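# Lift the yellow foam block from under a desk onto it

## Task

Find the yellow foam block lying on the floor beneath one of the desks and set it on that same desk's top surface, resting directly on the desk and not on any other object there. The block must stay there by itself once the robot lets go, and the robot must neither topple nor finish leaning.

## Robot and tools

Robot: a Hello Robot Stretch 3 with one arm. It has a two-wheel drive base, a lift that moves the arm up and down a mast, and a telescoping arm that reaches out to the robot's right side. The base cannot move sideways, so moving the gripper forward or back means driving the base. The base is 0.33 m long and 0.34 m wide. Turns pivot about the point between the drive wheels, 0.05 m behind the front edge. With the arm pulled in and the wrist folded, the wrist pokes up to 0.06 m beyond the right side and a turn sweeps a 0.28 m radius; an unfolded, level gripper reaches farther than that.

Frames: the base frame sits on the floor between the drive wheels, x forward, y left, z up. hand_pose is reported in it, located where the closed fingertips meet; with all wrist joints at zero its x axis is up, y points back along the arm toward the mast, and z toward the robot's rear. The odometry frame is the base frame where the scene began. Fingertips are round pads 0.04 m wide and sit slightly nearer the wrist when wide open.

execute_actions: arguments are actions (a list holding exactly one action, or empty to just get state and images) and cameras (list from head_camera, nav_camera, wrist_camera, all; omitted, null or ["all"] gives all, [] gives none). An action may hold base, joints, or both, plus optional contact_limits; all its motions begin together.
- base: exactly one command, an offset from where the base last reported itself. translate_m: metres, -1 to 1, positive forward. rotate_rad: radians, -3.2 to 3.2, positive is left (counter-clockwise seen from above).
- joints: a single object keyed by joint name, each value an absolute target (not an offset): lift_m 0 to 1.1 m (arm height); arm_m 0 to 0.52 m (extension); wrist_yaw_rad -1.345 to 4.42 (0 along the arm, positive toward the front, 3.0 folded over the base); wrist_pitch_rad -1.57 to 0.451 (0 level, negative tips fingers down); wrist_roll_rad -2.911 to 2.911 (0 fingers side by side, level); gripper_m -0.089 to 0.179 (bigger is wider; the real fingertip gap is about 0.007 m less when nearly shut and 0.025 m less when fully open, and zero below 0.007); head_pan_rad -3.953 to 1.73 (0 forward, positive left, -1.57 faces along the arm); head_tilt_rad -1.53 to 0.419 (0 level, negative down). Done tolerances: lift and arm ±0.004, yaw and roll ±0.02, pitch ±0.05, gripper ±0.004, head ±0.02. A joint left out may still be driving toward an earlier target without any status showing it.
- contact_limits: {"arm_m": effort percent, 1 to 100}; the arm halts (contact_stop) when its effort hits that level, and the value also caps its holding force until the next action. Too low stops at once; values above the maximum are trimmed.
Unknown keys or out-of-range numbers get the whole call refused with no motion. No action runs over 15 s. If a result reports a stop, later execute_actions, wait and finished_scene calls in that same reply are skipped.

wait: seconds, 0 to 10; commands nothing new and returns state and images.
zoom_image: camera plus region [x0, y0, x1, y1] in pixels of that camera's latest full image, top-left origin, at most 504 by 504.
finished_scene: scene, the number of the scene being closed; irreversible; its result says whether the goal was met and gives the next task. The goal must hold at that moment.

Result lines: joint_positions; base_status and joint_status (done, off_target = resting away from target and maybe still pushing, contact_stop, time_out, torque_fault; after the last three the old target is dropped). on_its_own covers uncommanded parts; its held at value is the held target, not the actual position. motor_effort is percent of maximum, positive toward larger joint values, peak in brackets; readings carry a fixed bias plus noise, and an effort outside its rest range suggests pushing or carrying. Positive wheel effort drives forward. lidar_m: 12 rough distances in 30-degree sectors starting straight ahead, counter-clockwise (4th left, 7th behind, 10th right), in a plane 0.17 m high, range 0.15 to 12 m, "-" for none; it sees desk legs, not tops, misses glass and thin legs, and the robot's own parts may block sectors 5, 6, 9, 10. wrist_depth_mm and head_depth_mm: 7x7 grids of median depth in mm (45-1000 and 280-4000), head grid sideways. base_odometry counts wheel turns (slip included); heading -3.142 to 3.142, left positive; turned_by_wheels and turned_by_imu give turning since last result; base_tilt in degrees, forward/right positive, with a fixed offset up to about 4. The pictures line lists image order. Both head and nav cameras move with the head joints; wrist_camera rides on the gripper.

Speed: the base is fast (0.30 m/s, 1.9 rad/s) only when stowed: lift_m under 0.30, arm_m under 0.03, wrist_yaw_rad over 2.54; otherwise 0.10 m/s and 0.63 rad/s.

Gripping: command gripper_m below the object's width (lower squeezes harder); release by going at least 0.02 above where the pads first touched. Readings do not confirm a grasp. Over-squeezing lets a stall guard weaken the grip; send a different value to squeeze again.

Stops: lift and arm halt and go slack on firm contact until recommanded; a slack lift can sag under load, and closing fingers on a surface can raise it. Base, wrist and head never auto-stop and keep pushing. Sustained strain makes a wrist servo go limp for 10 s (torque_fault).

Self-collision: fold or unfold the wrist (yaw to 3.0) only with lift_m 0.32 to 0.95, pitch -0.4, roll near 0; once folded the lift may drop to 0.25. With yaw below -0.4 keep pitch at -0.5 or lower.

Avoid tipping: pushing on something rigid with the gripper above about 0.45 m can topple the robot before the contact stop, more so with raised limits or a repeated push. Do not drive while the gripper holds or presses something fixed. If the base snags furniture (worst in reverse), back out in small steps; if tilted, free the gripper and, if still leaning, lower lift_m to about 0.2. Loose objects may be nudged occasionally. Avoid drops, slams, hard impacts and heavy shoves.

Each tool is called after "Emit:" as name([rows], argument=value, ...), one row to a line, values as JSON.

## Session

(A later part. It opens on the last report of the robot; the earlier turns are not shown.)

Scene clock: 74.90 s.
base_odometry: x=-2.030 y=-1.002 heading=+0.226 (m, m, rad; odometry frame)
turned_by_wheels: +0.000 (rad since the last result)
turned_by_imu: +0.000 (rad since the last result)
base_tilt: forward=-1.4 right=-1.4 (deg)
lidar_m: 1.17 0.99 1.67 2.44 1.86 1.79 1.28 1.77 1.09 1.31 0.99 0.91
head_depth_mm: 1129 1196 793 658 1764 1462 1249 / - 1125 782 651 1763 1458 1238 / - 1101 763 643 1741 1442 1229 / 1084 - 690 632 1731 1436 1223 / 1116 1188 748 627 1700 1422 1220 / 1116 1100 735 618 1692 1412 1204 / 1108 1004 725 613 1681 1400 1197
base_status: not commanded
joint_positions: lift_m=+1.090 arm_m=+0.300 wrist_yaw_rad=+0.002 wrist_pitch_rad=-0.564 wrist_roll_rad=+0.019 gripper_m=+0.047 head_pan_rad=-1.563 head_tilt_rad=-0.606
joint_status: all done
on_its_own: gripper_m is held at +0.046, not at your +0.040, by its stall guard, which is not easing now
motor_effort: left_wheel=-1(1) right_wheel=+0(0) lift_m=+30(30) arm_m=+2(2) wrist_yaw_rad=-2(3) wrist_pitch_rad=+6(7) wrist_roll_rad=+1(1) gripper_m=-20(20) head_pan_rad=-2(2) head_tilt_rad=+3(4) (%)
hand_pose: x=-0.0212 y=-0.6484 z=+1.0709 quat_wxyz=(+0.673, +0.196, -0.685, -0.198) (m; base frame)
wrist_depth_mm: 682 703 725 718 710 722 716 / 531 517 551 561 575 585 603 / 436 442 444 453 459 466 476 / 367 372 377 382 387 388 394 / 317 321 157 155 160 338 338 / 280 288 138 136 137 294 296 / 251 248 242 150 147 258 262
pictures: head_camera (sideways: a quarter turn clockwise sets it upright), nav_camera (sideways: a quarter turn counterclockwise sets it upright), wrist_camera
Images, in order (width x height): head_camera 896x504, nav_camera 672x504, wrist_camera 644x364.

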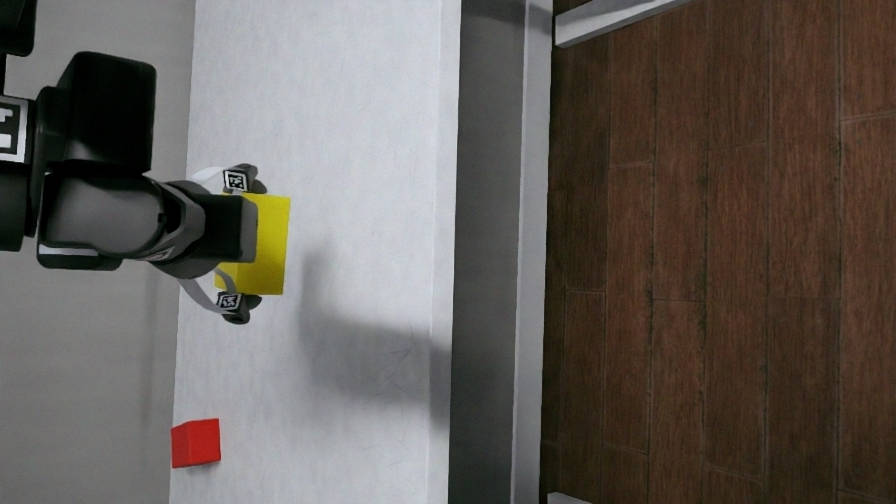

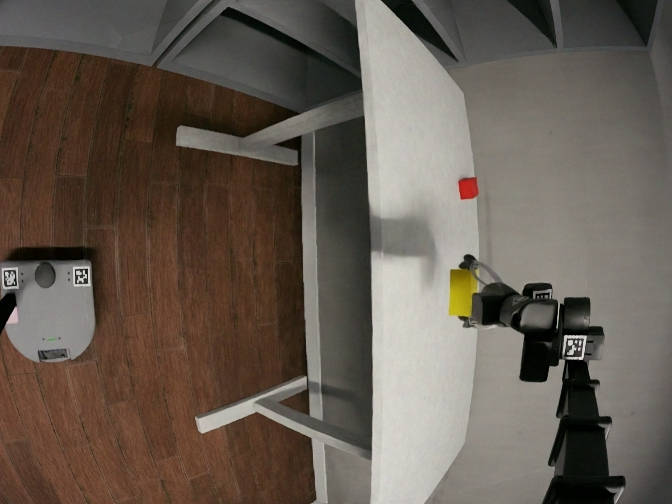

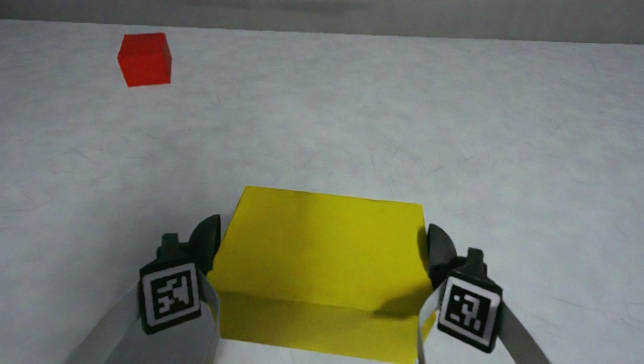

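Depth excess 132 mm at 1.5/mm gives ~0.087.

Emit:
execute_actions([
  {"joints":{"lift_m":1.007}},
], cameras=[])

Emit:
execute_actions([
  {"joints":{"gripper_m":0.16}},
], cameras=["wrist_camera"])

Emit:
finished_scene(scene=1)

Scene clock: 77.23 s.
base_odometry: x=-2.030 y=-1.002 heading=+0.226 (m, m, rad; odometry frame)
turned_by_wheels: +0.000 (rad since the last result)
turned_by_imu: +0.000 (rad since the last result)
base_tilt: forward=-1.3 right=-1.4 (deg)
lidar_m: 1.16 0.98 1.67 2.44 1.86 1.79 1.28 1.77 1.09 1.31 1.00 0.90
head_depth_mm: 1124 - 753 659 1775 1458 1243 / 1107 - 742 651 1747 1452 1241 / 1103 - 700 642 1735 1443 1233 / 1117 1162 661 634 1730 1427 1228 / 1115 1132 728 628 1718 1422 1220 / 1113 1099 737 619 1692 1409 1205 / 1109 1007 725 614 1681 1397 1198
base_status: not commanded
joint_positions: lift_m=+1.007 arm_m=+0.300 wrist_yaw_rad=+0.002 wrist_pitch_rad=-0.564 wrist_roll_rad=+0.019 gripper_m=+0.047 head_pan_rad=-1.563 head_tilt_rad=-0.606
joint_status: all done
on_its_own: gripper_m is held at +0.046, not at your +0.040, by its stall guard, which is not easing now
motor_effort: left_wheel=-1(1) right_wheel=+0(0) lift_m=+13(27) arm_m=+2(1) wrist_yaw_rad=-2(2) wrist_pitch_rad=+7(7) wrist_roll_rad=+0(0) gripper_m=-20(20) head_pan_rad=-2(2) head_tilt_rad=+3(3) (%)
hand_pose: x=-0.0212 y=-0.6484 z=+0.9888 quat_wxyz=(+0.673, +0.196, -0.685, -0.198) (m; base frame)
wrist_depth_mm: 469 451 488 501 520 525 540 / 362 368 376 385 391 398 403 / 294 298 304 308 313 320 325 / 248 251 255 258 262 265 270 / 215 216 156 155 161 228 230 / 190 196 138 136 137 200 201 / 174 168 165 150 147 176 178
pictures: none
No camera images: the call's "cameras" was empty. Leave "cameras" out to get every camera's image.

Scene clock: 78.87 s.
base_odometry: x=-2.030 y=-1.002 heading=+0.226 (m, m, rad; odometry frame)
turned_by_wheels: +0.000 (rad since the last result)
turned_by_imu: +0.000 (rad since the last result)
base_tilt: forward=-1.3 right=-1.4 (deg)
lidar_m: 1.17 0.99 1.67 2.44 1.86 1.79 1.28 1.77 1.09 1.31 0.99 0.90
head_depth_mm: 1126 - 752 660 1770 1466 1246 / 1106 - 742 650 1761 1451 1242 / 1106 - 697 643 1736 1440 1230 / 1119 1166 661 633 1732 1427 1224 / 1111 1124 713 625 1714 1428 1213 / 1112 1100 737 619 1692 1408 1202 / 1105 1003 726 614 1682 1395 1202
base_status: not commanded
joint_positions: lift_m=+1.007 arm_m=+0.300 wrist_yaw_rad=+0.002 wrist_pitch_rad=-0.564 wrist_roll_rad=+0.019 gripper_m=+0.160 head_pan_rad=-1.563 head_tilt_rad=-0.606
joint_status: all done
motor_effort: left_wheel=-1(2) right_wheel=+0(0) lift_m=+12(12) arm_m=+2(2) wrist_yaw_rad=-2(2) wrist_pitch_rad=+7(6) wrist_roll_rad=+1(1) gripper_m=+0(83) head_pan_rad=-2(2) head_tilt_rad=+3(3) (%)
hand_pose: x=-0.0212 y=-0.6484 z=+0.9888 quat_wxyz=(+0.673, +0.196, -0.685, -0.198) (m; base frame)
wrist_depth_mm: 468 455 488 504 518 529 544 / 361 367 376 383 390 400 406 / 295 298 305 309 315 319 324 / 250 252 255 260 261 266 268 / 216 222 208 165 176 229 230 / - 192 147 144 150 201 202 / 166 171 165 150 147 175 181
pictures: wrist_camera
Images, in order (width x height): wrist_camera 644x364.

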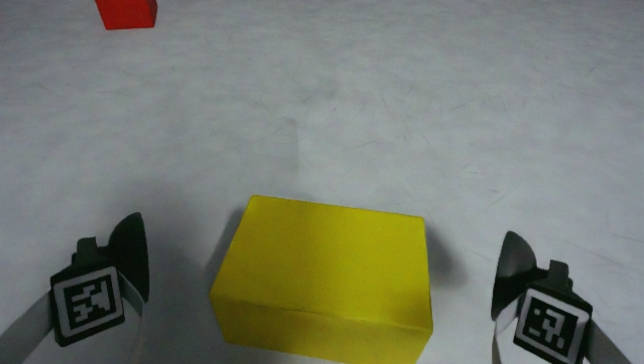

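The scene is finished: the task was done.


## Next scene

The same job, from a new start.

Emit:
execute_actions([
  {"joints":{"head_tilt_rad":-0.5}},
])

Scene clock: 0.87 s.
base_odometry: x=+0.000 y=+0.000 heading=+0.000 (m, m, rad; odometry frame)
turned_by_wheels: +0.000 (rad since the last result)
turned_by_imu: +0.000 (rad since the last result)
base_tilt: forward=-1.3 right=-1.4 (deg)
lidar_m: 0.70 0.66 0.67 0.87 1.33 1.60 1.15 1.08 1.10 1.44 2.08 1.01
head_depth_mm: 813 917 1063 1259 1768 1573 1309 / 751 842 960 1114 1321 1525 1303 / 696 774 870 997 1159 1404 1294 / 648 717 800 906 1041 1221 1282 / 607 667 739 830 942 1088 1224 / 572 624 687 761 857 979 1162 / 539 593 652 719 802 890 1018
base_status: not commanded
joint_positions: lift_m=+0.444 arm_m=-0.003 wrist_yaw_rad=+2.850 wrist_pitch_rad=-0.421 wrist_roll_rad=+0.019 gripper_m=+0.037 head_pan_rad=+0.004 head_tilt_rad=-0.493
joint_status: all done
motor_effort: left_wheel=-1(1) right_wheel=+0(0) lift_m=+21(21) arm_m=+0(1) wrist_yaw_rad=+0(1) wrist_pitch_rad=+7(6) wrist_roll_rad=+1(1) gripper_m=+0(0) head_pan_rad=+0(0) head_tilt_rad=-3(30) (%)
hand_pose: x=+0.0431 y=+0.0724 z=+0.4563 quat_wxyz=(+0.247, +0.712, +0.044, +0.656) (m; base frame)
wrist_depth_mm: - - - 806 659 572 495 / - - - 861 710 594 519 / - - - 936 758 628 541 / 947 - - - 810 681 574 / 816 814 879 852 818 708 603 / 696 - 724 713 728 710 630 / 598 - 593 613 615 628 634
pictures: head_camera (sideways: a quarter turn clockwise sets it upright), nav_camera (sideways: a quarter turn counterclockwise sets it upright), wrist_camera
Images, in order (width x height): head_camera 896x504, nav_camera 672x504, wrist_camera 644x364.

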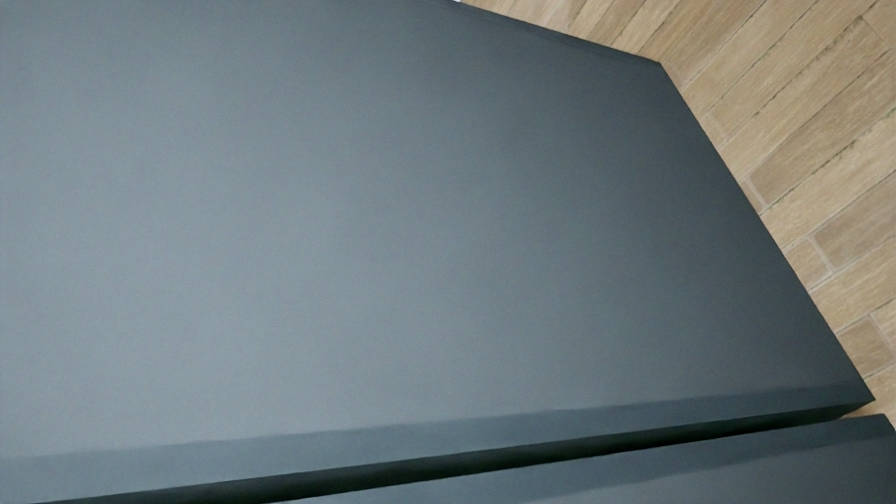

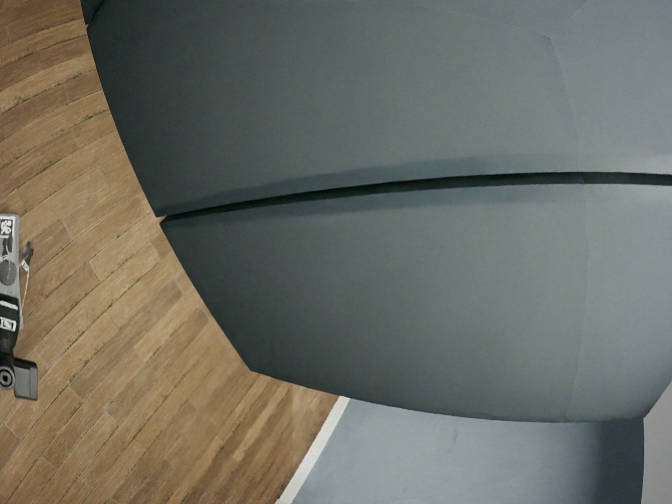

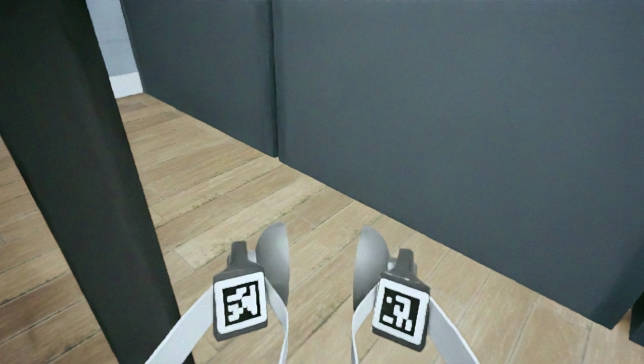

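Emit:
execute_actions([
  {"base":{"rotate_rad":-0.76},"joints":{"lift_m":0.28,"wrist_yaw_rad":3.0}},
], cameras=[])

Emit:
execute_actions([
  {"base":{"translate_m":1}},
], cameras=[])

Emit:
execute_actions([
  {"base":{"translate_m":0.62}},
], cameras=[])

Emit:
execute_actions([
  {"base":{"rotate_rad":1.37}},
], cameras=["nav_camera"])

Scene clock: 4.43 s.
base_odometry: x=+0.000 y=+0.000 heading=-0.760 (m, m, rad; odometry frame)
turned_by_wheels: -0.760 (rad since the last result)
turned_by_imu: -0.757 (rad since the last result)
base_tilt: forward=-1.4 right=-1.5 (deg)
lidar_m: 2.08 0.78 0.66 0.66 0.74 1.23 1.33 1.29 1.08 1.09 1.23 2.02
head_depth_mm: 1713 1880 2062 2279 1970 1575 1307 / 1742 1909 2102 2313 1936 1563 1303 / 1772 1967 2153 2337 1926 1547 1293 / 1826 2007 2216 2388 1915 1534 1284 / 1865 2044 2275 2444 1906 1523 1279 / 1893 2086 2313 2453 1884 1514 1271 / 1940 2129 2323 2150 1513 1470 1258
base_status: done
joint_positions: lift_m=+0.280 arm_m=-0.003 wrist_yaw_rad=+2.998 wrist_pitch_rad=-0.421 wrist_roll_rad=+0.019 gripper_m=+0.037 head_pan_rad=+0.004 head_tilt_rad=-0.494
joint_status: all done
motor_effort: left_wheel=+0(4) right_wheel=-1(4) lift_m=+14(17) arm_m=+0(0) wrist_yaw_rad=+1(1) wrist_pitch_rad=+7(7) wrist_roll_rad=+1(1) gripper_m=+0(0) head_pan_rad=+1(0) head_tilt_rad=-2(3) (%)
hand_pose: x=+0.0109 y=+0.0795 z=+0.2924 quat_wxyz=(+0.198, +0.706, +0.096, +0.673) (m; base frame)
wrist_depth_mm: 704 - 655 634 619 605 583 / 760 - 699 686 665 650 633 / 816 - 770 744 735 713 686 / 713 718 733 759 749 742 733 / 590 592 622 606 618 625 639 / 497 509 - 527 522 527 536 / 452 - - - 437 456 462
pictures: none
No camera images: the call's "cameras" was empty. Leave "cameras" out to get every camera's image.

Scene clock: 9.47 s.
base_odometry: x=+0.725 y=-0.689 heading=-0.760 (m, m, rad; odometry frame)
turned_by_wheels: +0.000 (rad since the last result)
turned_by_imu: +0.004 (rad since the last result)
base_tilt: forward=-1.4 right=-1.4 (deg)
lidar_m: 1.13 1.29 0.44 0.44 0.50 0.82 2.32 1.55 1.30 1.30 1.33 1.11
head_depth_mm: 890 968 1059 1180 1324 1477 1309 / 923 1008 1099 1213 1355 1491 1295 / 939 1027 1134 1262 1427 1534 1296 / 959 1048 1157 1297 1471 1539 1288 / 975 1075 1190 1332 1519 1517 1279 / 997 1099 1221 1363 1565 1526 1269 / 1017 1121 1249 1409 1613 1503 1261
base_status: done
joint_positions: lift_m=+0.280 arm_m=-0.003 wrist_yaw_rad=+2.998 wrist_pitch_rad=-0.421 wrist_roll_rad=+0.019 gripper_m=+0.037 head_pan_rad=+0.004 head_tilt_rad=-0.494
joint_status: not commanded
motor_effort: left_wheel=+0(8) right_wheel=-1(5) lift_m=+14(14) arm_m=+0(0) wrist_yaw_rad=+1(1) wrist_pitch_rad=+7(7) wrist_roll_rad=+1(0) gripper_m=+0(0) head_pan_rad=+1(0) head_tilt_rad=-2(2) (%)
hand_pose: x=+0.0108 y=+0.0795 z=+0.2924 quat_wxyz=(+0.198, +0.706, +0.096, +0.673) (m; base frame)
wrist_depth_mm: 483 - 449 439 428 430 - / 524 - 488 475 462 - - / 572 - 544 518 500 950 - / 638 609 581 572 540 758 782 / 593 591 614 602 593 623 633 / 504 506 - 533 531 526 527 / 449 - - - 440 454 456
pictures: none
No camera images: the call's "cameras" was empty. Leave "cameras" out to get every camera's image.

Scene clock: 13.17 s.
base_odometry: x=+1.174 y=-1.116 heading=-0.760 (m, m, rad; odometry frame)
turned_by_wheels: +0.000 (rad since the last result)
turned_by_imu: +0.003 (rad since the last result)
base_tilt: forward=-1.3 right=-1.5 (deg)
lidar_m: 0.53 0.61 1.01 2.95 0.53 0.57 2.94 1.70 1.44 1.10 0.61 0.53
head_depth_mm: 398 434 477 528 592 674 764 / 406 444 488 543 610 697 813 / 414 454 499 556 627 718 848 / 422 463 512 572 645 746 882 / 431 474 525 587 668 772 921 / 440 483 537 604 689 802 963 / 449 496 551 622 712 834 1009
base_status: done
joint_positions: lift_m=+0.280 arm_m=-0.003 wrist_yaw_rad=+2.998 wrist_pitch_rad=-0.421 wrist_roll_rad=+0.019 gripper_m=+0.037 head_pan_rad=+0.004 head_tilt_rad=-0.495
joint_status: not commanded
motor_effort: left_wheel=+0(5) right_wheel=-1(4) lift_m=+14(14) arm_m=+0(0) wrist_yaw_rad=+0(1) wrist_pitch_rad=+7(7) wrist_roll_rad=+0(1) gripper_m=+0(0) head_pan_rad=+0(0) head_tilt_rad=-3(2) (%)
hand_pose: x=+0.0108 y=+0.0795 z=+0.2924 quat_wxyz=(+0.198, +0.706, +0.096, +0.673) (m; base frame)
wrist_depth_mm: 472 - - - - - 793 / 488 - - - - - 779 / 499 - 945 965 974 - 763 / 507 635 743 758 759 770 718 / 533 587 623 607 622 625 628 / 502 502 - 531 529 527 529 / 451 - - - 438 459 457
pictures: none
No camera images: the call's "cameras" was empty. Leave "cameras" out to get every camera's image.

Scene clock: 15.30 s.
base_odometry: x=+1.174 y=-1.116 heading=+0.610 (m, m, rad; odometry frame)
turned_by_wheels: +1.370 (rad since the last result)
turned_by_imu: +1.356 (rad since the last result)
base_tilt: forward=-1.4 right=-1.4 (deg)
lidar_m: 2.11 0.61 0.53 1.20 2.03 1.49 1.44 0.73 0.54 0.54 0.55 0.76
head_depth_mm: 1549 1523 1467 1471 1443 1413 1268 / 2336 2229 2181 2110 1870 1556 1296 / 2900 3119 3385 2562 1928 1550 1292 / 2893 3186 3442 2522 1896 1532 1284 / 2905 3197 3450 2500 1893 1530 1280 / 2874 3073 3349 2479 1864 1513 1269 / 2886 3059 3354 2404 1861 1512 1265
base_status: done
joint_positions: lift_m=+0.280 arm_m=-0.003 wrist_yaw_rad=+2.998 wrist_pitch_rad=-0.421 wrist_roll_rad=+0.019 gripper_m=+0.037 head_pan_rad=+0.004 head_tilt_rad=-0.495
joint_status: not commanded
motor_effort: left_wheel=-1(5) right_wheel=+1(5) lift_m=+14(14) arm_m=-1(0) wrist_yaw_rad=+1(1) wrist_pitch_rad=+7(6) wrist_roll_rad=+1(1) gripper_m=+0(0) head_pan_rad=+1(0) head_tilt_rad=-3(3) (%)
hand_pose: x=+0.0108 y=+0.0795 z=+0.2924 quat_wxyz=(+0.198, +0.706, +0.096, +0.673) (m; base frame)
wrist_depth_mm: - - - - 808 483 467 / - - - - 830 510 506 / 897 - 953 958 826 552 556 / 705 729 733 742 730 599 608 / 590 587 626 604 621 622 637 / 501 502 - 530 527 520 529 / 450 - - - 431 458 461
pictures: nav_camera (sideways: a quarter turn counterclockwise sets it upright)
Images, in order (width x height): nav_camera 672x504.

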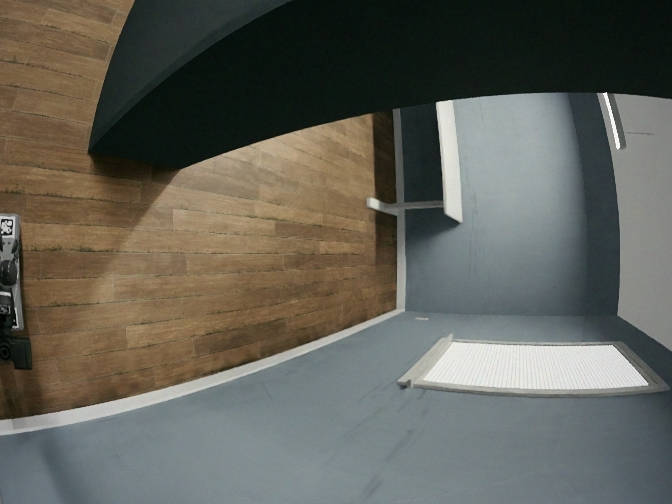

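Emit:
execute_actions([
  {"base":{"translate_m":1}},
], cameras=[])

Emit:
execute_actions([
  {"base":{"translate_m":0.4},"joints":{"head_pan_rad":1.0}},
], cameras=["nav_camera","head_camera"])

Scene clock: 21.27 s.
base_odometry: x=+1.994 y=-0.543 heading=+0.610 (m, m, rad; odometry frame)
turned_by_wheels: +0.000 (rad since the last result)
turned_by_imu: +0.004 (rad since the last result)
base_tilt: forward=-1.4 right=-1.4 (deg)
lidar_m: 1.97 1.98 3.02 1.33 0.53 0.61 1.98 0.76 0.56 0.54 0.56 0.78
head_depth_mm: 1618 1588 1550 1516 1477 1441 1275 / 2013 2143 2243 2176 1873 1557 1304 / 1996 2198 2437 2551 1928 1553 1286 / 2002 2206 2448 2531 1916 1540 1283 / 2000 2204 2436 2488 1889 1525 1278 / 2009 2181 2453 2413 1879 1503 1265 / 2003 2175 1892 2349 1849 1503 1258
base_status: done
joint_positions: lift_m=+0.280 arm_m=-0.003 wrist_yaw_rad=+2.998 wrist_pitch_rad=-0.421 wrist_roll_rad=+0.019 gripper_m=+0.037 head_pan_rad=+0.004 head_tilt_rad=-0.495
joint_status: not commanded
motor_effort: left_wheel=-2(5) right_wheel=+1(6) lift_m=+14(14) arm_m=-1(0) wrist_yaw_rad=+1(1) wrist_pitch_rad=+7(7) wrist_roll_rad=+1(0) gripper_m=+0(0) head_pan_rad=+0(0) head_tilt_rad=-2(3) (%)
hand_pose: x=+0.0108 y=+0.0795 z=+0.2924 quat_wxyz=(+0.198, +0.706, +0.096, +0.673) (m; base frame)
wrist_depth_mm: 401 - - - - - - / 430 - - - - - - / 466 - 951 958 1000 - - / 507 517 734 756 763 762 782 / 548 552 624 610 624 623 644 / 501 507 - 528 533 528 531 / 454 - - - 435 451 463
pictures: none
No camera images: the call's "cameras" was empty. Leave "cameras" out to get every camera's image.

Scene clock: 24.27 s.
base_odometry: x=+2.322 y=-0.314 heading=+0.610 (m, m, rad; odometry frame)
turned_by_wheels: +0.000 (rad since the last result)
turned_by_imu: +0.002 (rad since the last result)
base_tilt: forward=-1.3 right=-1.5 (deg)
lidar_m: 1.95 1.59 2.30 2.36 1.53 0.76 1.98 0.77 0.57 0.55 0.57 0.78
head_depth_mm: 2124 2252 1701 2458 1964 1564 1305 / 2336 2483 1940 2572 1945 1558 1301 / 2679 2798 2427 2544 1922 1540 1288 / 3028 3210 3402 2508 1905 1535 1285 / 3212 3528 3636 2495 1886 1529 1274 / 2980 3267 3482 2458 1872 1514 1269 / 2855 2981 3227 2425 1856 1510 1254
base_status: done
joint_positions: lift_m=+0.280 arm_m=-0.003 wrist_yaw_rad=+2.998 wrist_pitch_rad=-0.421 wrist_roll_rad=+0.019 gripper_m=+0.037 head_pan_rad=+0.993 head_tilt_rad=-0.495
joint_status: all done
motor_effort: left_wheel=-1(5) right_wheel=+1(6) lift_m=+14(14) arm_m=-1(0) wrist_yaw_rad=+1(2) wrist_pitch_rad=+6(7) wrist_roll_rad=+1(1) gripper_m=+0(0) head_pan_rad=+3(31) head_tilt_rad=-2(3) (%)
hand_pose: x=+0.0108 y=+0.0795 z=+0.2924 quat_wxyz=(+0.198, +0.706, +0.096, +0.673) (m; base frame)
wrist_depth_mm: - - - - - - - / - - - - - - - / 858 - 944 955 979 - - / 713 728 736 732 750 758 781 / 586 601 626 615 615 619 632 / 501 503 - 528 532 525 533 / 454 - - - 434 460 459
pictures: head_camera (sideways: a quarter turn clockwise sets it upright), nav_camera (sideways: a quarter turn counterclockwise sets it upright)
Images, in order (width x height): head_camera 896x504, nav_camera 672x504.

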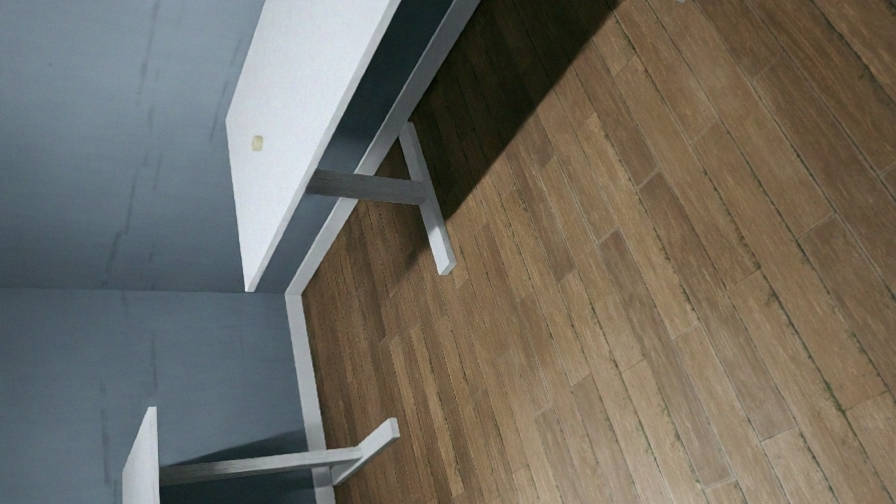

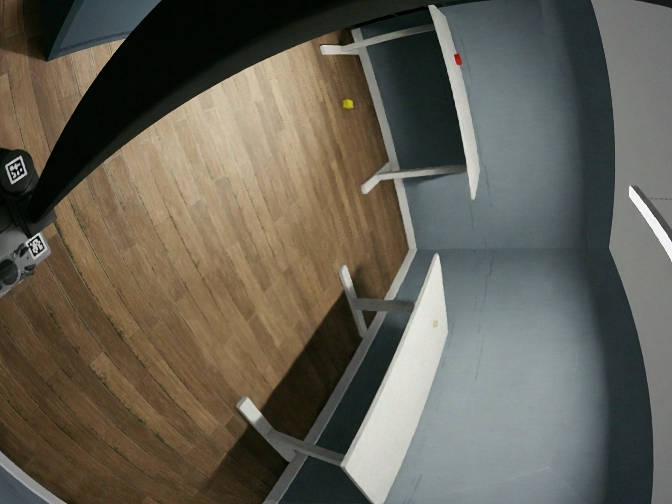

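Emit:
execute_actions([
  {"base":{"rotate_rad":1.52}},
], cameras=[])

Emit:
execute_actions([
  {"base":{"translate_m":1}},
], cameras=[])

Emit:
execute_actions([
  {"base":{"translate_m":0.92}},
], cameras=[])

Emit:
execute_actions([
  {"base":{"rotate_rad":1.6},"joints":{"head_pan_rad":-1.57,"head_tilt_rad":-0.9,"lift_m":0.33,"arm_m":0.1}},
], cameras=[])

Emit:
execute_actions([
  {"joints":{"wrist_yaw_rad":0,"gripper_m":0.175}},
], cameras=[])

Emit:
execute_actions([
  {"joints":{"lift_m":0.05,"wrist_pitch_rad":-0.55}},
])

Scene clock: 27.43 s.
base_odometry: x=+2.322 y=-0.314 heading=+2.130 (m, m, rad; odometry frame)
turned_by_wheels: +1.520 (rad since the last result)
turned_by_imu: +1.504 (rad since the last result)
base_tilt: forward=-1.4 right=-1.5 (deg)
lidar_m: 2.79 1.45 0.76 2.75 0.83 0.58 0.55 0.56 0.73 1.74 1.59 2.30
head_depth_mm: 1309 1366 1453 1523 1736 1570 1307 / 1357 1450 1583 1509 1760 1549 1297 / 1248 1347 1077 1488 1638 1492 1289 / 1158 1259 921 1474 1197 1444 1291 / 625 690 766 872 998 1168 1249 / 712 795 899 1035 1211 1424 1272 / 848 966 1145 2241 1861 1505 1260
base_status: done
joint_positions: lift_m=+0.280 arm_m=-0.003 wrist_yaw_rad=+2.998 wrist_pitch_rad=-0.421 wrist_roll_rad=+0.019 gripper_m=+0.037 head_pan_rad=+0.993 head_tilt_rad=-0.495
joint_status: not commanded
motor_effort: left_wheel=-1(7) right_wheel=+1(7) lift_m=+14(14) arm_m=+0(0) wrist_yaw_rad=+0(1) wrist_pitch_rad=+6(7) wrist_roll_rad=+0(1) gripper_m=+0(0) head_pan_rad=+3(3) head_tilt_rad=-3(2) (%)
hand_pose: x=+0.0108 y=+0.0795 z=+0.2924 quat_wxyz=(+0.198, +0.706, +0.096, +0.673) (m; base frame)
wrist_depth_mm: 903 - - - 960 - - / 887 - - - 956 - - / 825 - 926 959 909 844 887 / 715 723 733 756 748 769 778 / 588 592 620 606 620 629 634 / 503 502 - 530 530 531 532 / 452 - - - 434 452 458
pictures: none
No camera images: the call's "cameras" was empty. Leave "cameras" out to get every camera's image.

Scene clock: 32.37 s.
base_odometry: x=+1.792 y=+0.534 heading=+2.130 (m, m, rad; odometry frame)
turned_by_wheels: +0.000 (rad since the last result)
turned_by_imu: +0.004 (rad since the last result)
base_tilt: forward=-1.4 right=-1.4 (deg)
lidar_m: 2.24 1.43 0.76 0.98 0.87 1.62 1.54 1.58 1.53 1.52 1.63 1.91
head_depth_mm: 1260 1327 1411 1515 1775 1571 1311 / 1370 1441 1557 1511 1748 1554 1300 / 1311 1418 1608 1484 1701 1506 1294 / 1211 1304 1055 1475 1247 1459 1281 / 1132 1224 959 1422 1148 1401 1277 / 629 689 751 842 949 1106 1216 / 608 682 740 939 1050 1309 1188
base_status: done
joint_positions: lift_m=+0.280 arm_m=-0.003 wrist_yaw_rad=+2.998 wrist_pitch_rad=-0.421 wrist_roll_rad=+0.019 gripper_m=+0.037 head_pan_rad=+0.993 head_tilt_rad=-0.495
joint_status: not commanded
motor_effort: left_wheel=-1(5) right_wheel=+1(7) lift_m=+14(14) arm_m=+0(0) wrist_yaw_rad=+1(1) wrist_pitch_rad=+6(6) wrist_roll_rad=+1(1) gripper_m=+0(0) head_pan_rad=+3(3) head_tilt_rad=-2(3) (%)
hand_pose: x=+0.0108 y=+0.0795 z=+0.2924 quat_wxyz=(+0.198, +0.706, +0.096, +0.673) (m; base frame)
wrist_depth_mm: 861 - - - 730 - - / 858 - - - 776 - - / 723 - 790 823 860 882 913 / 704 723 733 751 749 770 784 / 593 594 622 603 620 625 637 / 499 504 - 527 530 519 534 / 450 - - - 442 453 464
pictures: none
No camera images: the call's "cameras" was empty. Leave "cameras" out to get every camera's image.

Scene clock: 37.13 s.
base_odometry: x=+1.304 y=+1.314 heading=+2.130 (m, m, rad; odometry frame)
turned_by_wheels: +0.000 (rad since the last result)
turned_by_imu: +0.004 (rad since the last result)
base_tilt: forward=-1.4 right=-1.4 (deg)
lidar_m: 1.32 0.98 0.81 1.08 0.90 1.61 2.45 2.52 1.95 1.40 1.89 1.10
head_depth_mm: 1285 1359 1016 687 1186 1525 1308 / 1412 1469 1058 748 1785 1407 1296 / 1367 1444 1015 1362 1761 1542 1286 / 1268 1362 992 1464 1636 1484 1287 / 1184 1261 970 1394 1189 1407 1276 / 678 738 813 898 1025 1214 1250 / 667 758 812 1054 1086 1375 1215
base_status: done
joint_positions: lift_m=+0.280 arm_m=-0.003 wrist_yaw_rad=+2.998 wrist_pitch_rad=-0.421 wrist_roll_rad=+0.019 gripper_m=+0.037 head_pan_rad=+0.993 head_tilt_rad=-0.495
joint_status: not commanded
motor_effort: left_wheel=-1(4) right_wheel=+1(6) lift_m=+14(14) arm_m=+0(1) wrist_yaw_rad=+1(0) wrist_pitch_rad=+6(6) wrist_roll_rad=+1(0) gripper_m=+0(0) head_pan_rad=+3(3) head_tilt_rad=-3(3) (%)
hand_pose: x=+0.0108 y=+0.0795 z=+0.2924 quat_wxyz=(+0.198, +0.706, +0.096, +0.673) (m; base frame)
wrist_depth_mm: 794 - - - 783 - - / 790 - - - 862 - - / 752 - 808 859 890 938 934 / 707 715 730 750 755 731 731 / 591 597 637 609 625 624 632 / 493 502 - 525 532 529 525 / 453 - - - 431 456 460
pictures: none
No camera images: the call's "cameras" was empty. Leave "cameras" out to get every camera's image.

Scene clock: 40.27 s.
base_odometry: x=+1.304 y=+1.314 heading=-2.554 (m, m, rad; odometry frame)
turned_by_wheels: +1.600 (rad since the last result)
turned_by_imu: +1.592 (rad since the last result)
base_tilt: forward=-1.4 right=-1.4 (deg)
lidar_m: 1.13 0.90 1.63 2.46 2.53 1.94 1.40 1.90 1.10 1.32 0.99 0.81
head_depth_mm: 732 584 1762 1637 1428 1267 1140 / 721 577 1768 1622 1419 1259 1132 / 711 570 1739 1606 1410 1281 - / 701 563 1732 1600 1395 1285 - / 691 570 1722 1578 1380 1219 1130 / 683 567 1702 1567 1379 1229 1113 / 675 561 1678 1561 1370 1225 1106
base_status: done
joint_positions: lift_m=+0.330 arm_m=+0.100 wrist_yaw_rad=+2.998 wrist_pitch_rad=-0.421 wrist_roll_rad=+0.019 gripper_m=+0.037 head_pan_rad=-1.563 head_tilt_rad=-0.889
joint_status: all done
motor_effort: left_wheel=-1(6) right_wheel=+1(4) lift_m=+28(28) arm_m=+2(3) wrist_yaw_rad=+1(1) wrist_pitch_rad=+7(7) wrist_roll_rad=+1(1) gripper_m=+0(0) head_pan_rad=-2(31) head_tilt_rad=-5(28) (%)
hand_pose: x=+0.0108 y=-0.0230 z=+0.3416 quat_wxyz=(+0.198, +0.706, +0.096, +0.673) (m; base frame)
wrist_depth_mm: - - - - - - - / - - - - - - 786 / - - - - - - 834 / 803 817 831 821 827 846 805 / 661 659 673 706 689 710 720 / 564 - - - 596 583 596 / - - - - 492 513 508
pictures: none
No camera images: the call's "cameras" was empty. Leave "cameras" out to get every camera's image.

Scene clock: 42.77 s.
base_odometry: x=+1.304 y=+1.314 heading=-2.554 (m, m, rad; odometry frame)
turned_by_wheels: +0.000 (rad since the last result)
turned_by_imu: +0.000 (rad since the last result)
base_tilt: forward=-1.4 right=-1.4 (deg)
lidar_m: 1.13 0.90 1.63 2.46 2.52 1.94 1.40 1.90 1.10 1.32 0.98 0.81
head_depth_mm: 733 582 1767 1639 1422 1264 1140 / 721 576 1767 1619 1420 1257 1133 / 711 570 1747 1614 1421 1289 - / 701 563 1733 1597 1405 - 1153 / 692 571 1722 1588 1392 1236 1132 / 684 567 1702 1578 1384 1235 1108 / 676 562 1677 1563 1369 1224 1104
base_status: not commanded
joint_positions: lift_m=+0.330 arm_m=+0.100 wrist_yaw_rad=+0.003 wrist_pitch_rad=-0.421 wrist_roll_rad=+0.019 gripper_m=+0.175 head_pan_rad=-1.563 head_tilt_rad=-0.889
joint_status: all done
motor_effort: left_wheel=-1(1) right_wheel=+1(1) lift_m=+28(28) arm_m=+2(2) wrist_yaw_rad=-3(3) wrist_pitch_rad=+6(6) wrist_roll_rad=+1(1) gripper_m=+0(85) head_pan_rad=-2(2) head_tilt_rad=-6(5) (%)
hand_pose: x=-0.0209 y=-0.4687 z=+0.3416 quat_wxyz=(+0.685, +0.148, -0.697, -0.148) (m; base frame)
wrist_depth_mm: 881 910 880 862 874 874 881 / 938 956 968 945 928 950 954 / 973 - - - - - - / 665 788 807 810 855 859 850 / 633 665 671 676 683 701 711 / - 565 570 558 583 593 615 / - 490 482 481 500 506 -
pictures: none
No camera images: the call's "cameras" was empty. Leave "cameras" out to get every camera's image.

Scene clock: 46.13 s.
base_odometry: x=+1.304 y=+1.314 heading=-2.554 (m, m, rad; odometry frame)
turned_by_wheels: +0.000 (rad since the last result)
turned_by_imu: +0.000 (rad since the last result)
base_tilt: forward=-1.4 right=-1.4 (deg)
lidar_m: 1.14 0.90 1.63 2.45 2.53 1.93 1.40 1.90 1.10 1.33 0.98 0.81
head_depth_mm: 733 583 1764 1626 1431 1269 1140 / 720 577 1757 1612 1424 1264 1135 / 711 571 1753 1610 1413 1254 1162 / 701 563 1728 1596 1398 1278 - / 691 571 1727 1585 1389 1239 1128 / 682 568 1707 1569 1382 1232 1113 / 676 562 1683 1551 1375 1221 1098
base_status: not commanded
joint_positions: lift_m=+0.050 arm_m=+0.100 wrist_yaw_rad=+0.003 wrist_pitch_rad=-0.561 wrist_roll_rad=+0.019 gripper_m=+0.175 head_pan_rad=-1.563 head_tilt_rad=-0.889
joint_status: all done
motor_effort: left_wheel=-1(1) right_wheel=+1(1) lift_m=+14(29) arm_m=+1(2) wrist_yaw_rad=-2(3) wrist_pitch_rad=+5(5) wrist_roll_rad=+1(1) gripper_m=+0(0) head_pan_rad=-2(2) head_tilt_rad=-5(5) (%)
hand_pose: x=-0.0210 y=-0.4489 z=+0.0324 quat_wxyz=(+0.674, +0.195, -0.685, -0.197) (m; base frame)
wrist_depth_mm: 479 497 506 521 529 544 561 / 364 372 343 346 391 400 408 / 292 297 302 306 311 316 321 / 244 248 252 254 257 262 266 / 212 214 215 218 219 223 225 / - 187 188 189 193 194 201 / - 166 167 168 170 171 -
pictures: head_camera (sideways: a quarter turn clockwise sets it upright), nav_camera (sideways: a quarter turn counterclockwise sets it upright), wrist_camera
Images, in order (width x height): head_camera 896x504, nav_camera 672x504, wrist_camera 644x364.

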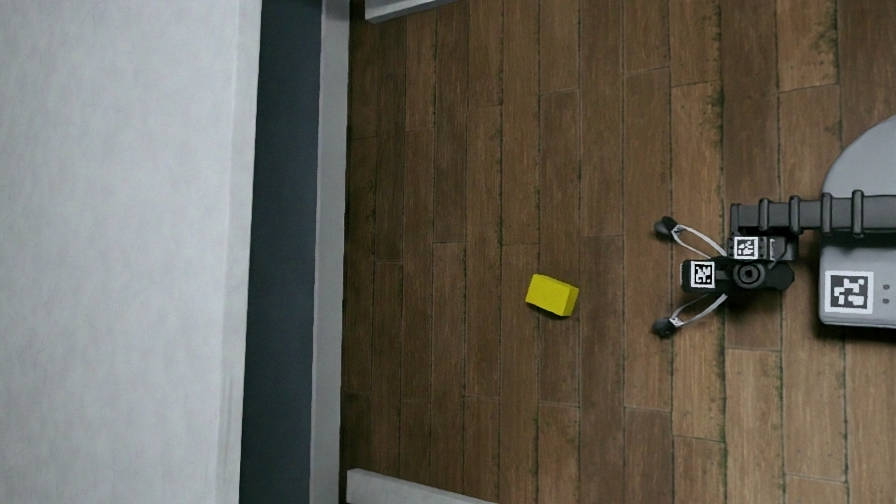

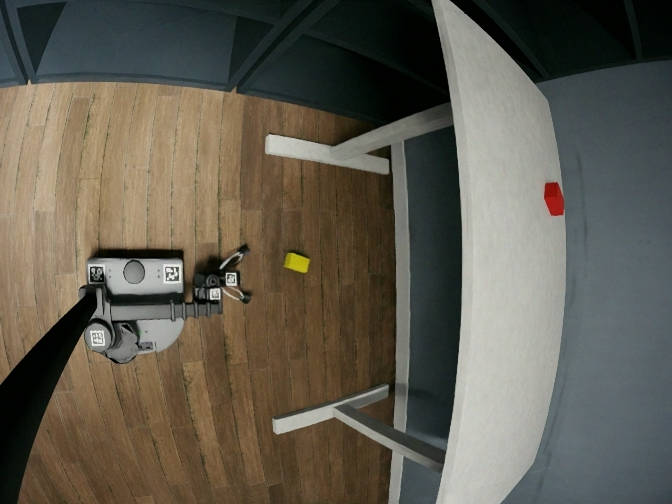

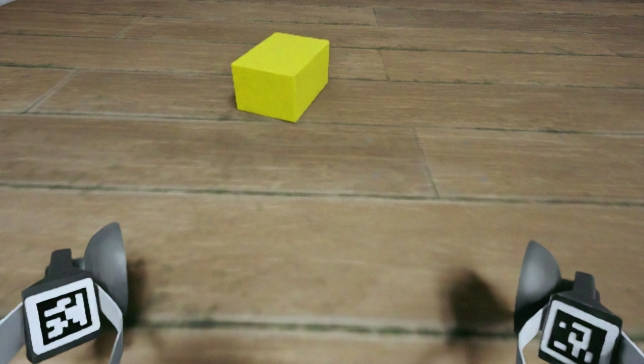

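Emit:
execute_actions([
  {"base":{"translate_m":0.05},"joints":{"arm_m":0.33}},
], cameras=["wrist_camera"])

Emit:
execute_actions([
  {"joints":{"gripper_m":0.015}},
], cameras=["wrist_camera"])

Emit:
execute_actions([
  {"joints":{"arm_m":0,"lift_m":1.07,"head_tilt_rad":-0.6}},
], cameras=[])

Emit:
execute_actions([
  {"joints":{"arm_m":0.3}},
], cameras=["wrist_camera"])

Scene clock: 50.30 s.
base_odometry: x=+1.262 y=+1.286 heading=-2.554 (m, m, rad; odometry frame)
turned_by_wheels: +0.000 (rad since the last result)
turned_by_imu: +0.000 (rad since the last result)
base_tilt: forward=-1.3 right=-1.4 (deg)
lidar_m: 1.13 0.86 1.57 2.46 2.52 1.99 1.45 1.95 1.13 1.32 0.96 0.76
head_depth_mm: 731 584 1766 1631 1429 1269 1140 / 722 577 1765 1620 1423 1264 1136 / 711 570 1751 1604 1411 1255 1163 / 700 562 1728 1587 1422 1243 1158 / 691 559 1727 1584 1389 1247 1132 / 683 567 1702 1568 1373 1232 1113 / 674 562 1678 1526 1372 1223 1102
base_status: done
joint_positions: lift_m=+0.050 arm_m=+0.330 wrist_yaw_rad=+0.002 wrist_pitch_rad=-0.561 wrist_roll_rad=+0.019 gripper_m=+0.175 head_pan_rad=-1.563 head_tilt_rad=-0.889
joint_status: all done
motor_effort: left_wheel=-2(2) right_wheel=+1(3) lift_m=+14(14) arm_m=+2(3) wrist_yaw_rad=-1(3) wrist_pitch_rad=+5(5) wrist_roll_rad=+1(1) gripper_m=+0(0) head_pan_rad=-2(2) head_tilt_rad=-5(6) (%)
hand_pose: x=-0.0212 y=-0.6789 z=+0.0324 quat_wxyz=(+0.673, +0.195, -0.685, -0.197) (m; base frame)
wrist_depth_mm: 478 483 499 516 527 537 552 / 363 365 373 384 394 399 402 / 290 296 299 304 311 314 320 / 244 247 250 252 256 260 263 / 211 213 213 159 208 222 225 / - 185 178 139 186 193 199 / - 164 128 123 166 170 -
pictures: wrist_camera
Images, in order (width x height): wrist_camera 644x364.

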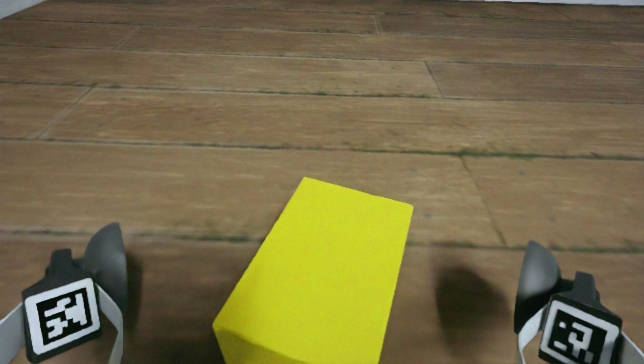

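Scene clock: 52.40 s.
base_odometry: x=+1.262 y=+1.286 heading=-2.554 (m, m, rad; odometry frame)
turned_by_wheels: +0.000 (rad since the last result)
turned_by_imu: +0.000 (rad since the last result)
base_tilt: forward=-1.4 right=-1.4 (deg)
lidar_m: 1.13 0.86 1.57 2.46 2.52 1.99 1.45 1.94 1.13 1.32 0.96 0.77
head_depth_mm: 730 583 1772 1633 1424 1269 1138 / 721 576 1764 1622 1419 1266 1135 / 710 570 1749 1612 1409 1257 1159 / 700 563 1723 1591 1433 1248 1155 / 690 560 1717 1582 1387 1236 1130 / 681 567 1704 1563 1384 1234 1110 / 674 561 1678 1528 1369 1221 1102
base_status: not commanded
joint_positions: lift_m=+0.050 arm_m=+0.330 wrist_yaw_rad=+0.002 wrist_pitch_rad=-0.561 wrist_roll_rad=+0.019 gripper_m=+0.016 head_pan_rad=-1.563 head_tilt_rad=-0.889
joint_status: all done
motor_effort: left_wheel=-2(2) right_wheel=+1(1) lift_m=+14(14) arm_m=+2(1) wrist_yaw_rad=-2(2) wrist_pitch_rad=+5(5) wrist_roll_rad=+1(1) gripper_m=-23(97) head_pan_rad=-2(2) head_tilt_rad=-5(5) (%)
hand_pose: x=-0.0212 y=-0.6789 z=+0.0324 quat_wxyz=(+0.673, +0.195, -0.685, -0.197) (m; base frame)
wrist_depth_mm: 475 489 500 512 527 540 549 / 361 370 376 381 388 395 403 / 290 293 300 304 308 313 318 / 245 246 251 253 257 259 264 / 210 212 220 158 168 221 225 / 184 186 137 138 138 194 196 / 164 164 126 122 162 171 173
pictures: wrist_camera
Images, in order (width x height): wrist_camera 644x364.

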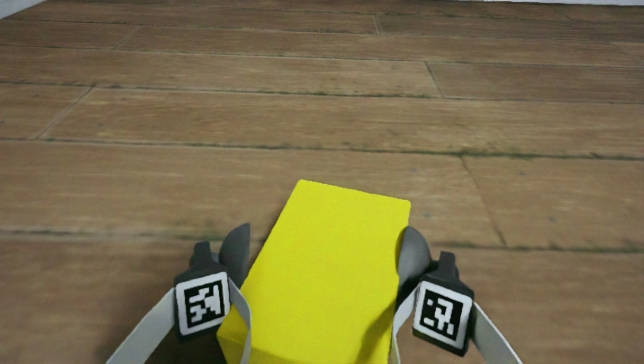

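Scene clock: 62.50 s.
base_odometry: x=+1.262 y=+1.286 heading=-2.554 (m, m, rad; odometry frame)
turned_by_wheels: +0.000 (rad since the last result)
turned_by_imu: -0.001 (rad since the last result)
base_tilt: forward=-1.3 right=-1.4 (deg)
lidar_m: 1.13 0.86 1.57 2.46 2.53 1.98 1.45 1.94 1.13 1.32 0.96 0.76
head_depth_mm: 1101 - - - - 1379 1236 / 1097 - - - - - 1226 / 1090 - - - - - 1220 / 1106 1187 - 392 - 1372 1216 / 1114 1086 732 615 1698 1414 1211 / 1112 942 723 611 1684 1398 1201 / 1103 1046 714 604 1627 1391 1193
base_status: not commanded
joint_positions: lift_m=+1.070 arm_m=+0.000 wrist_yaw_rad=+0.002 wrist_pitch_rad=-0.564 wrist_roll_rad=+0.019 gripper_m=+0.022 head_pan_rad=-1.563 head_tilt_rad=-0.606
joint_status: all done
on_its_own: gripper_m is held at +0.021, not at your +0.015, by its stall guard, which is not easing now
motor_effort: left_wheel=-1(1) right_wheel=+1(1) lift_m=+28(27) arm_m=-2(4) wrist_yaw_rad=-2(1) wrist_pitch_rad=+6(6) wrist_roll_rad=+1(0) gripper_m=-20(23) head_pan_rad=-2(2) head_tilt_rad=+4(24) (%)
hand_pose: x=-0.0212 y=-0.3490 z=+1.0510 quat_wxyz=(+0.673, +0.196, -0.685, -0.198) (m; base frame)
wrist_depth_mm: 667 684 675 721 747 768 770 / 505 515 530 545 549 559 570 / 412 416 419 432 438 440 452 / 356 354 354 355 362 368 373 / - - - 158 168 - 887 / - - 138 137 138 - - / - - 126 121 - - -
pictures: none
No camera images: the call's "cameras" was empty. Leave "cameras" out to get every camera's image.

Scene clock: 65.93 s.
base_odometry: x=+1.262 y=+1.286 heading=-2.554 (m, m, rad; odometry frame)
turned_by_wheels: +0.000 (rad since the last result)
turned_by_imu: +0.000 (rad since the last result)
base_tilt: forward=-1.4 right=-1.5 (deg)
lidar_m: 1.13 0.86 1.57 2.45 2.53 1.99 1.45 1.94 1.13 1.32 0.96 0.77
head_depth_mm: 1166 1176 775 643 1749 1451 1230 / - 1041 762 639 1730 1443 1231 / - 1053 748 632 1725 1430 1224 / 1099 - 652 625 1709 1424 1213 / 1111 1091 730 617 1697 1413 1210 / 1113 947 721 610 1682 1400 1201 / 1099 1044 713 605 1623 1386 1193
base_status: not commanded
joint_positions: lift_m=+1.070 arm_m=+0.300 wrist_yaw_rad=+0.002 wrist_pitch_rad=-0.564 wrist_roll_rad=+0.019 gripper_m=+0.022 head_pan_rad=-1.563 head_tilt_rad=-0.606
joint_status: all done
on_its_own: gripper_m is held at +0.021, not at your +0.015, by its stall guard, which is not easing now
motor_effort: left_wheel=-1(2) right_wheel=+1(1) lift_m=+28(29) arm_m=+2(1) wrist_yaw_rad=-2(2) wrist_pitch_rad=+6(7) wrist_roll_rad=+1(1) gripper_m=-20(20) head_pan_rad=-2(2) head_tilt_rad=+3(4) (%)
hand_pose: x=-0.0212 y=-0.6484 z=+1.0510 quat_wxyz=(+0.673, +0.196, -0.685, -0.198) (m; base frame)
wrist_depth_mm: 661 670 698 698 704 708 705 / 499 488 494 530 549 558 564 / 410 415 423 426 432 440 449 / 343 347 350 356 359 367 368 / 295 298 308 158 168 312 314 / 259 261 138 138 137 271 275 / 232 232 126 121 228 240 241
pictures: wrist_camera
Images, in order (width x height): wrist_camera 644x364.

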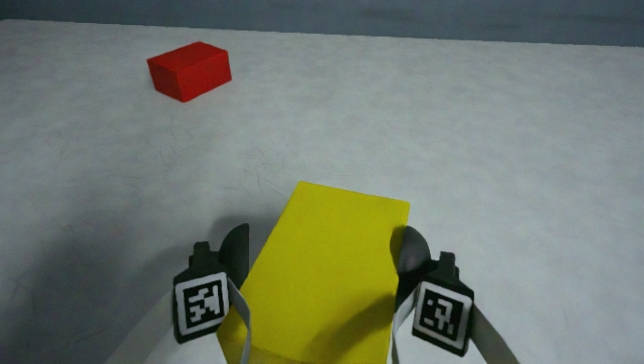

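Emit:
execute_actions([
  {"joints":{"lift_m":1.005}},
], cameras=[])

Emit:
execute_actions([
  {"joints":{"gripper_m":0.16}},
], cameras=[])

Emit:
finished_scene(scene=2)

Scene clock: 68.03 s.
base_odometry: x=+1.262 y=+1.286 heading=-2.554 (m, m, rad; odometry frame)
turned_by_wheels: +0.000 (rad since the last result)
turned_by_imu: +0.000 (rad since the last result)
base_tilt: forward=-1.4 right=-1.4 (deg)
lidar_m: 1.13 0.86 1.57 2.46 2.52 1.98 1.45 1.94 1.13 1.32 0.96 0.77
head_depth_mm: 1124 - 735 644 1747 1448 1235 / 1109 - 730 639 1747 1438 1227 / 1108 - 704 631 1729 1430 1224 / 1119 1144 649 625 1703 1420 1213 / 1112 1087 728 617 1691 1409 1209 / 1108 945 722 609 1681 1400 1198 / 1105 1048 715 604 1627 1398 1194
base_status: not commanded
joint_positions: lift_m=+1.005 arm_m=+0.300 wrist_yaw_rad=+0.002 wrist_pitch_rad=-0.564 wrist_roll_rad=+0.019 gripper_m=+0.022 head_pan_rad=-1.563 head_tilt_rad=-0.606
joint_status: all done
on_its_own: gripper_m is held at +0.021, not at your +0.015, by its stall guard, which is not easing now
motor_effort: left_wheel=-2(1) right_wheel=+1(1) lift_m=+14(23) arm_m=+2(2) wrist_yaw_rad=-2(2) wrist_pitch_rad=+7(7) wrist_roll_rad=+1(1) gripper_m=-20(20) head_pan_rad=-2(2) head_tilt_rad=+2(3) (%)
hand_pose: x=-0.0212 y=-0.6484 z=+0.9868 quat_wxyz=(+0.673, +0.196, -0.685, -0.198) (m; base frame)
wrist_depth_mm: 480 437 461 525 538 548 559 / 367 376 386 390 400 403 413 / 297 303 306 310 317 321 322 / 250 254 258 259 262 266 271 / 215 217 224 158 169 227 230 / 189 190 137 138 138 199 200 / 169 170 126 121 166 176 177
pictures: none
No camera images: the call's "cameras" was empty. Leave "cameras" out to get every camera's image.

Scene clock: 69.90 s.
base_odometry: x=+1.262 y=+1.286 heading=-2.554 (m, m, rad; odometry frame)
turned_by_wheels: +0.000 (rad since the last result)
turned_by_imu: +0.000 (rad since the last result)
base_tilt: forward=-1.4 right=-1.4 (deg)
lidar_m: 1.13 0.86 1.57 2.45 2.52 1.98 1.45 1.94 1.13 1.32 0.96 0.76
head_depth_mm: 1124 - 735 645 1741 1452 1239 / 1109 - 727 640 1736 1443 1230 / 1106 - 687 631 1716 1432 1221 / 1116 1141 647 623 1707 1418 1218 / 1116 1088 702 617 1691 1404 1210 / 1108 943 722 609 1682 1405 1199 / 1103 1049 714 604 1624 1389 1195
base_status: not commanded
joint_positions: lift_m=+1.005 arm_m=+0.300 wrist_yaw_rad=+0.002 wrist_pitch_rad=-0.564 wrist_roll_rad=+0.019 gripper_m=+0.160 head_pan_rad=-1.563 head_tilt_rad=-0.606
joint_status: all done
motor_effort: left_wheel=-1(2) right_wheel=+1(1) lift_m=+14(14) arm_m=+1(2) wrist_yaw_rad=-2(1) wrist_pitch_rad=+7(7) wrist_roll_rad=+1(1) gripper_m=+0(83) head_pan_rad=-2(2) head_tilt_rad=+3(3) (%)
hand_pose: x=-0.0212 y=-0.6484 z=+0.9868 quat_wxyz=(+0.673, +0.196, -0.685, -0.198) (m; base frame)
wrist_depth_mm: 484 434 454 525 534 544 562 / 369 375 384 391 397 404 411 / 298 301 307 311 316 321 326 / 252 253 256 260 262 266 269 / 215 220 220 164 213 229 230 / 193 191 188 144 187 197 200 / - 169 133 128 170 175 182
pictures: none
No camera images: the call's "cameras" was empty. Leave "cameras" out to get every camera's image.

The scene is finished: the task was done.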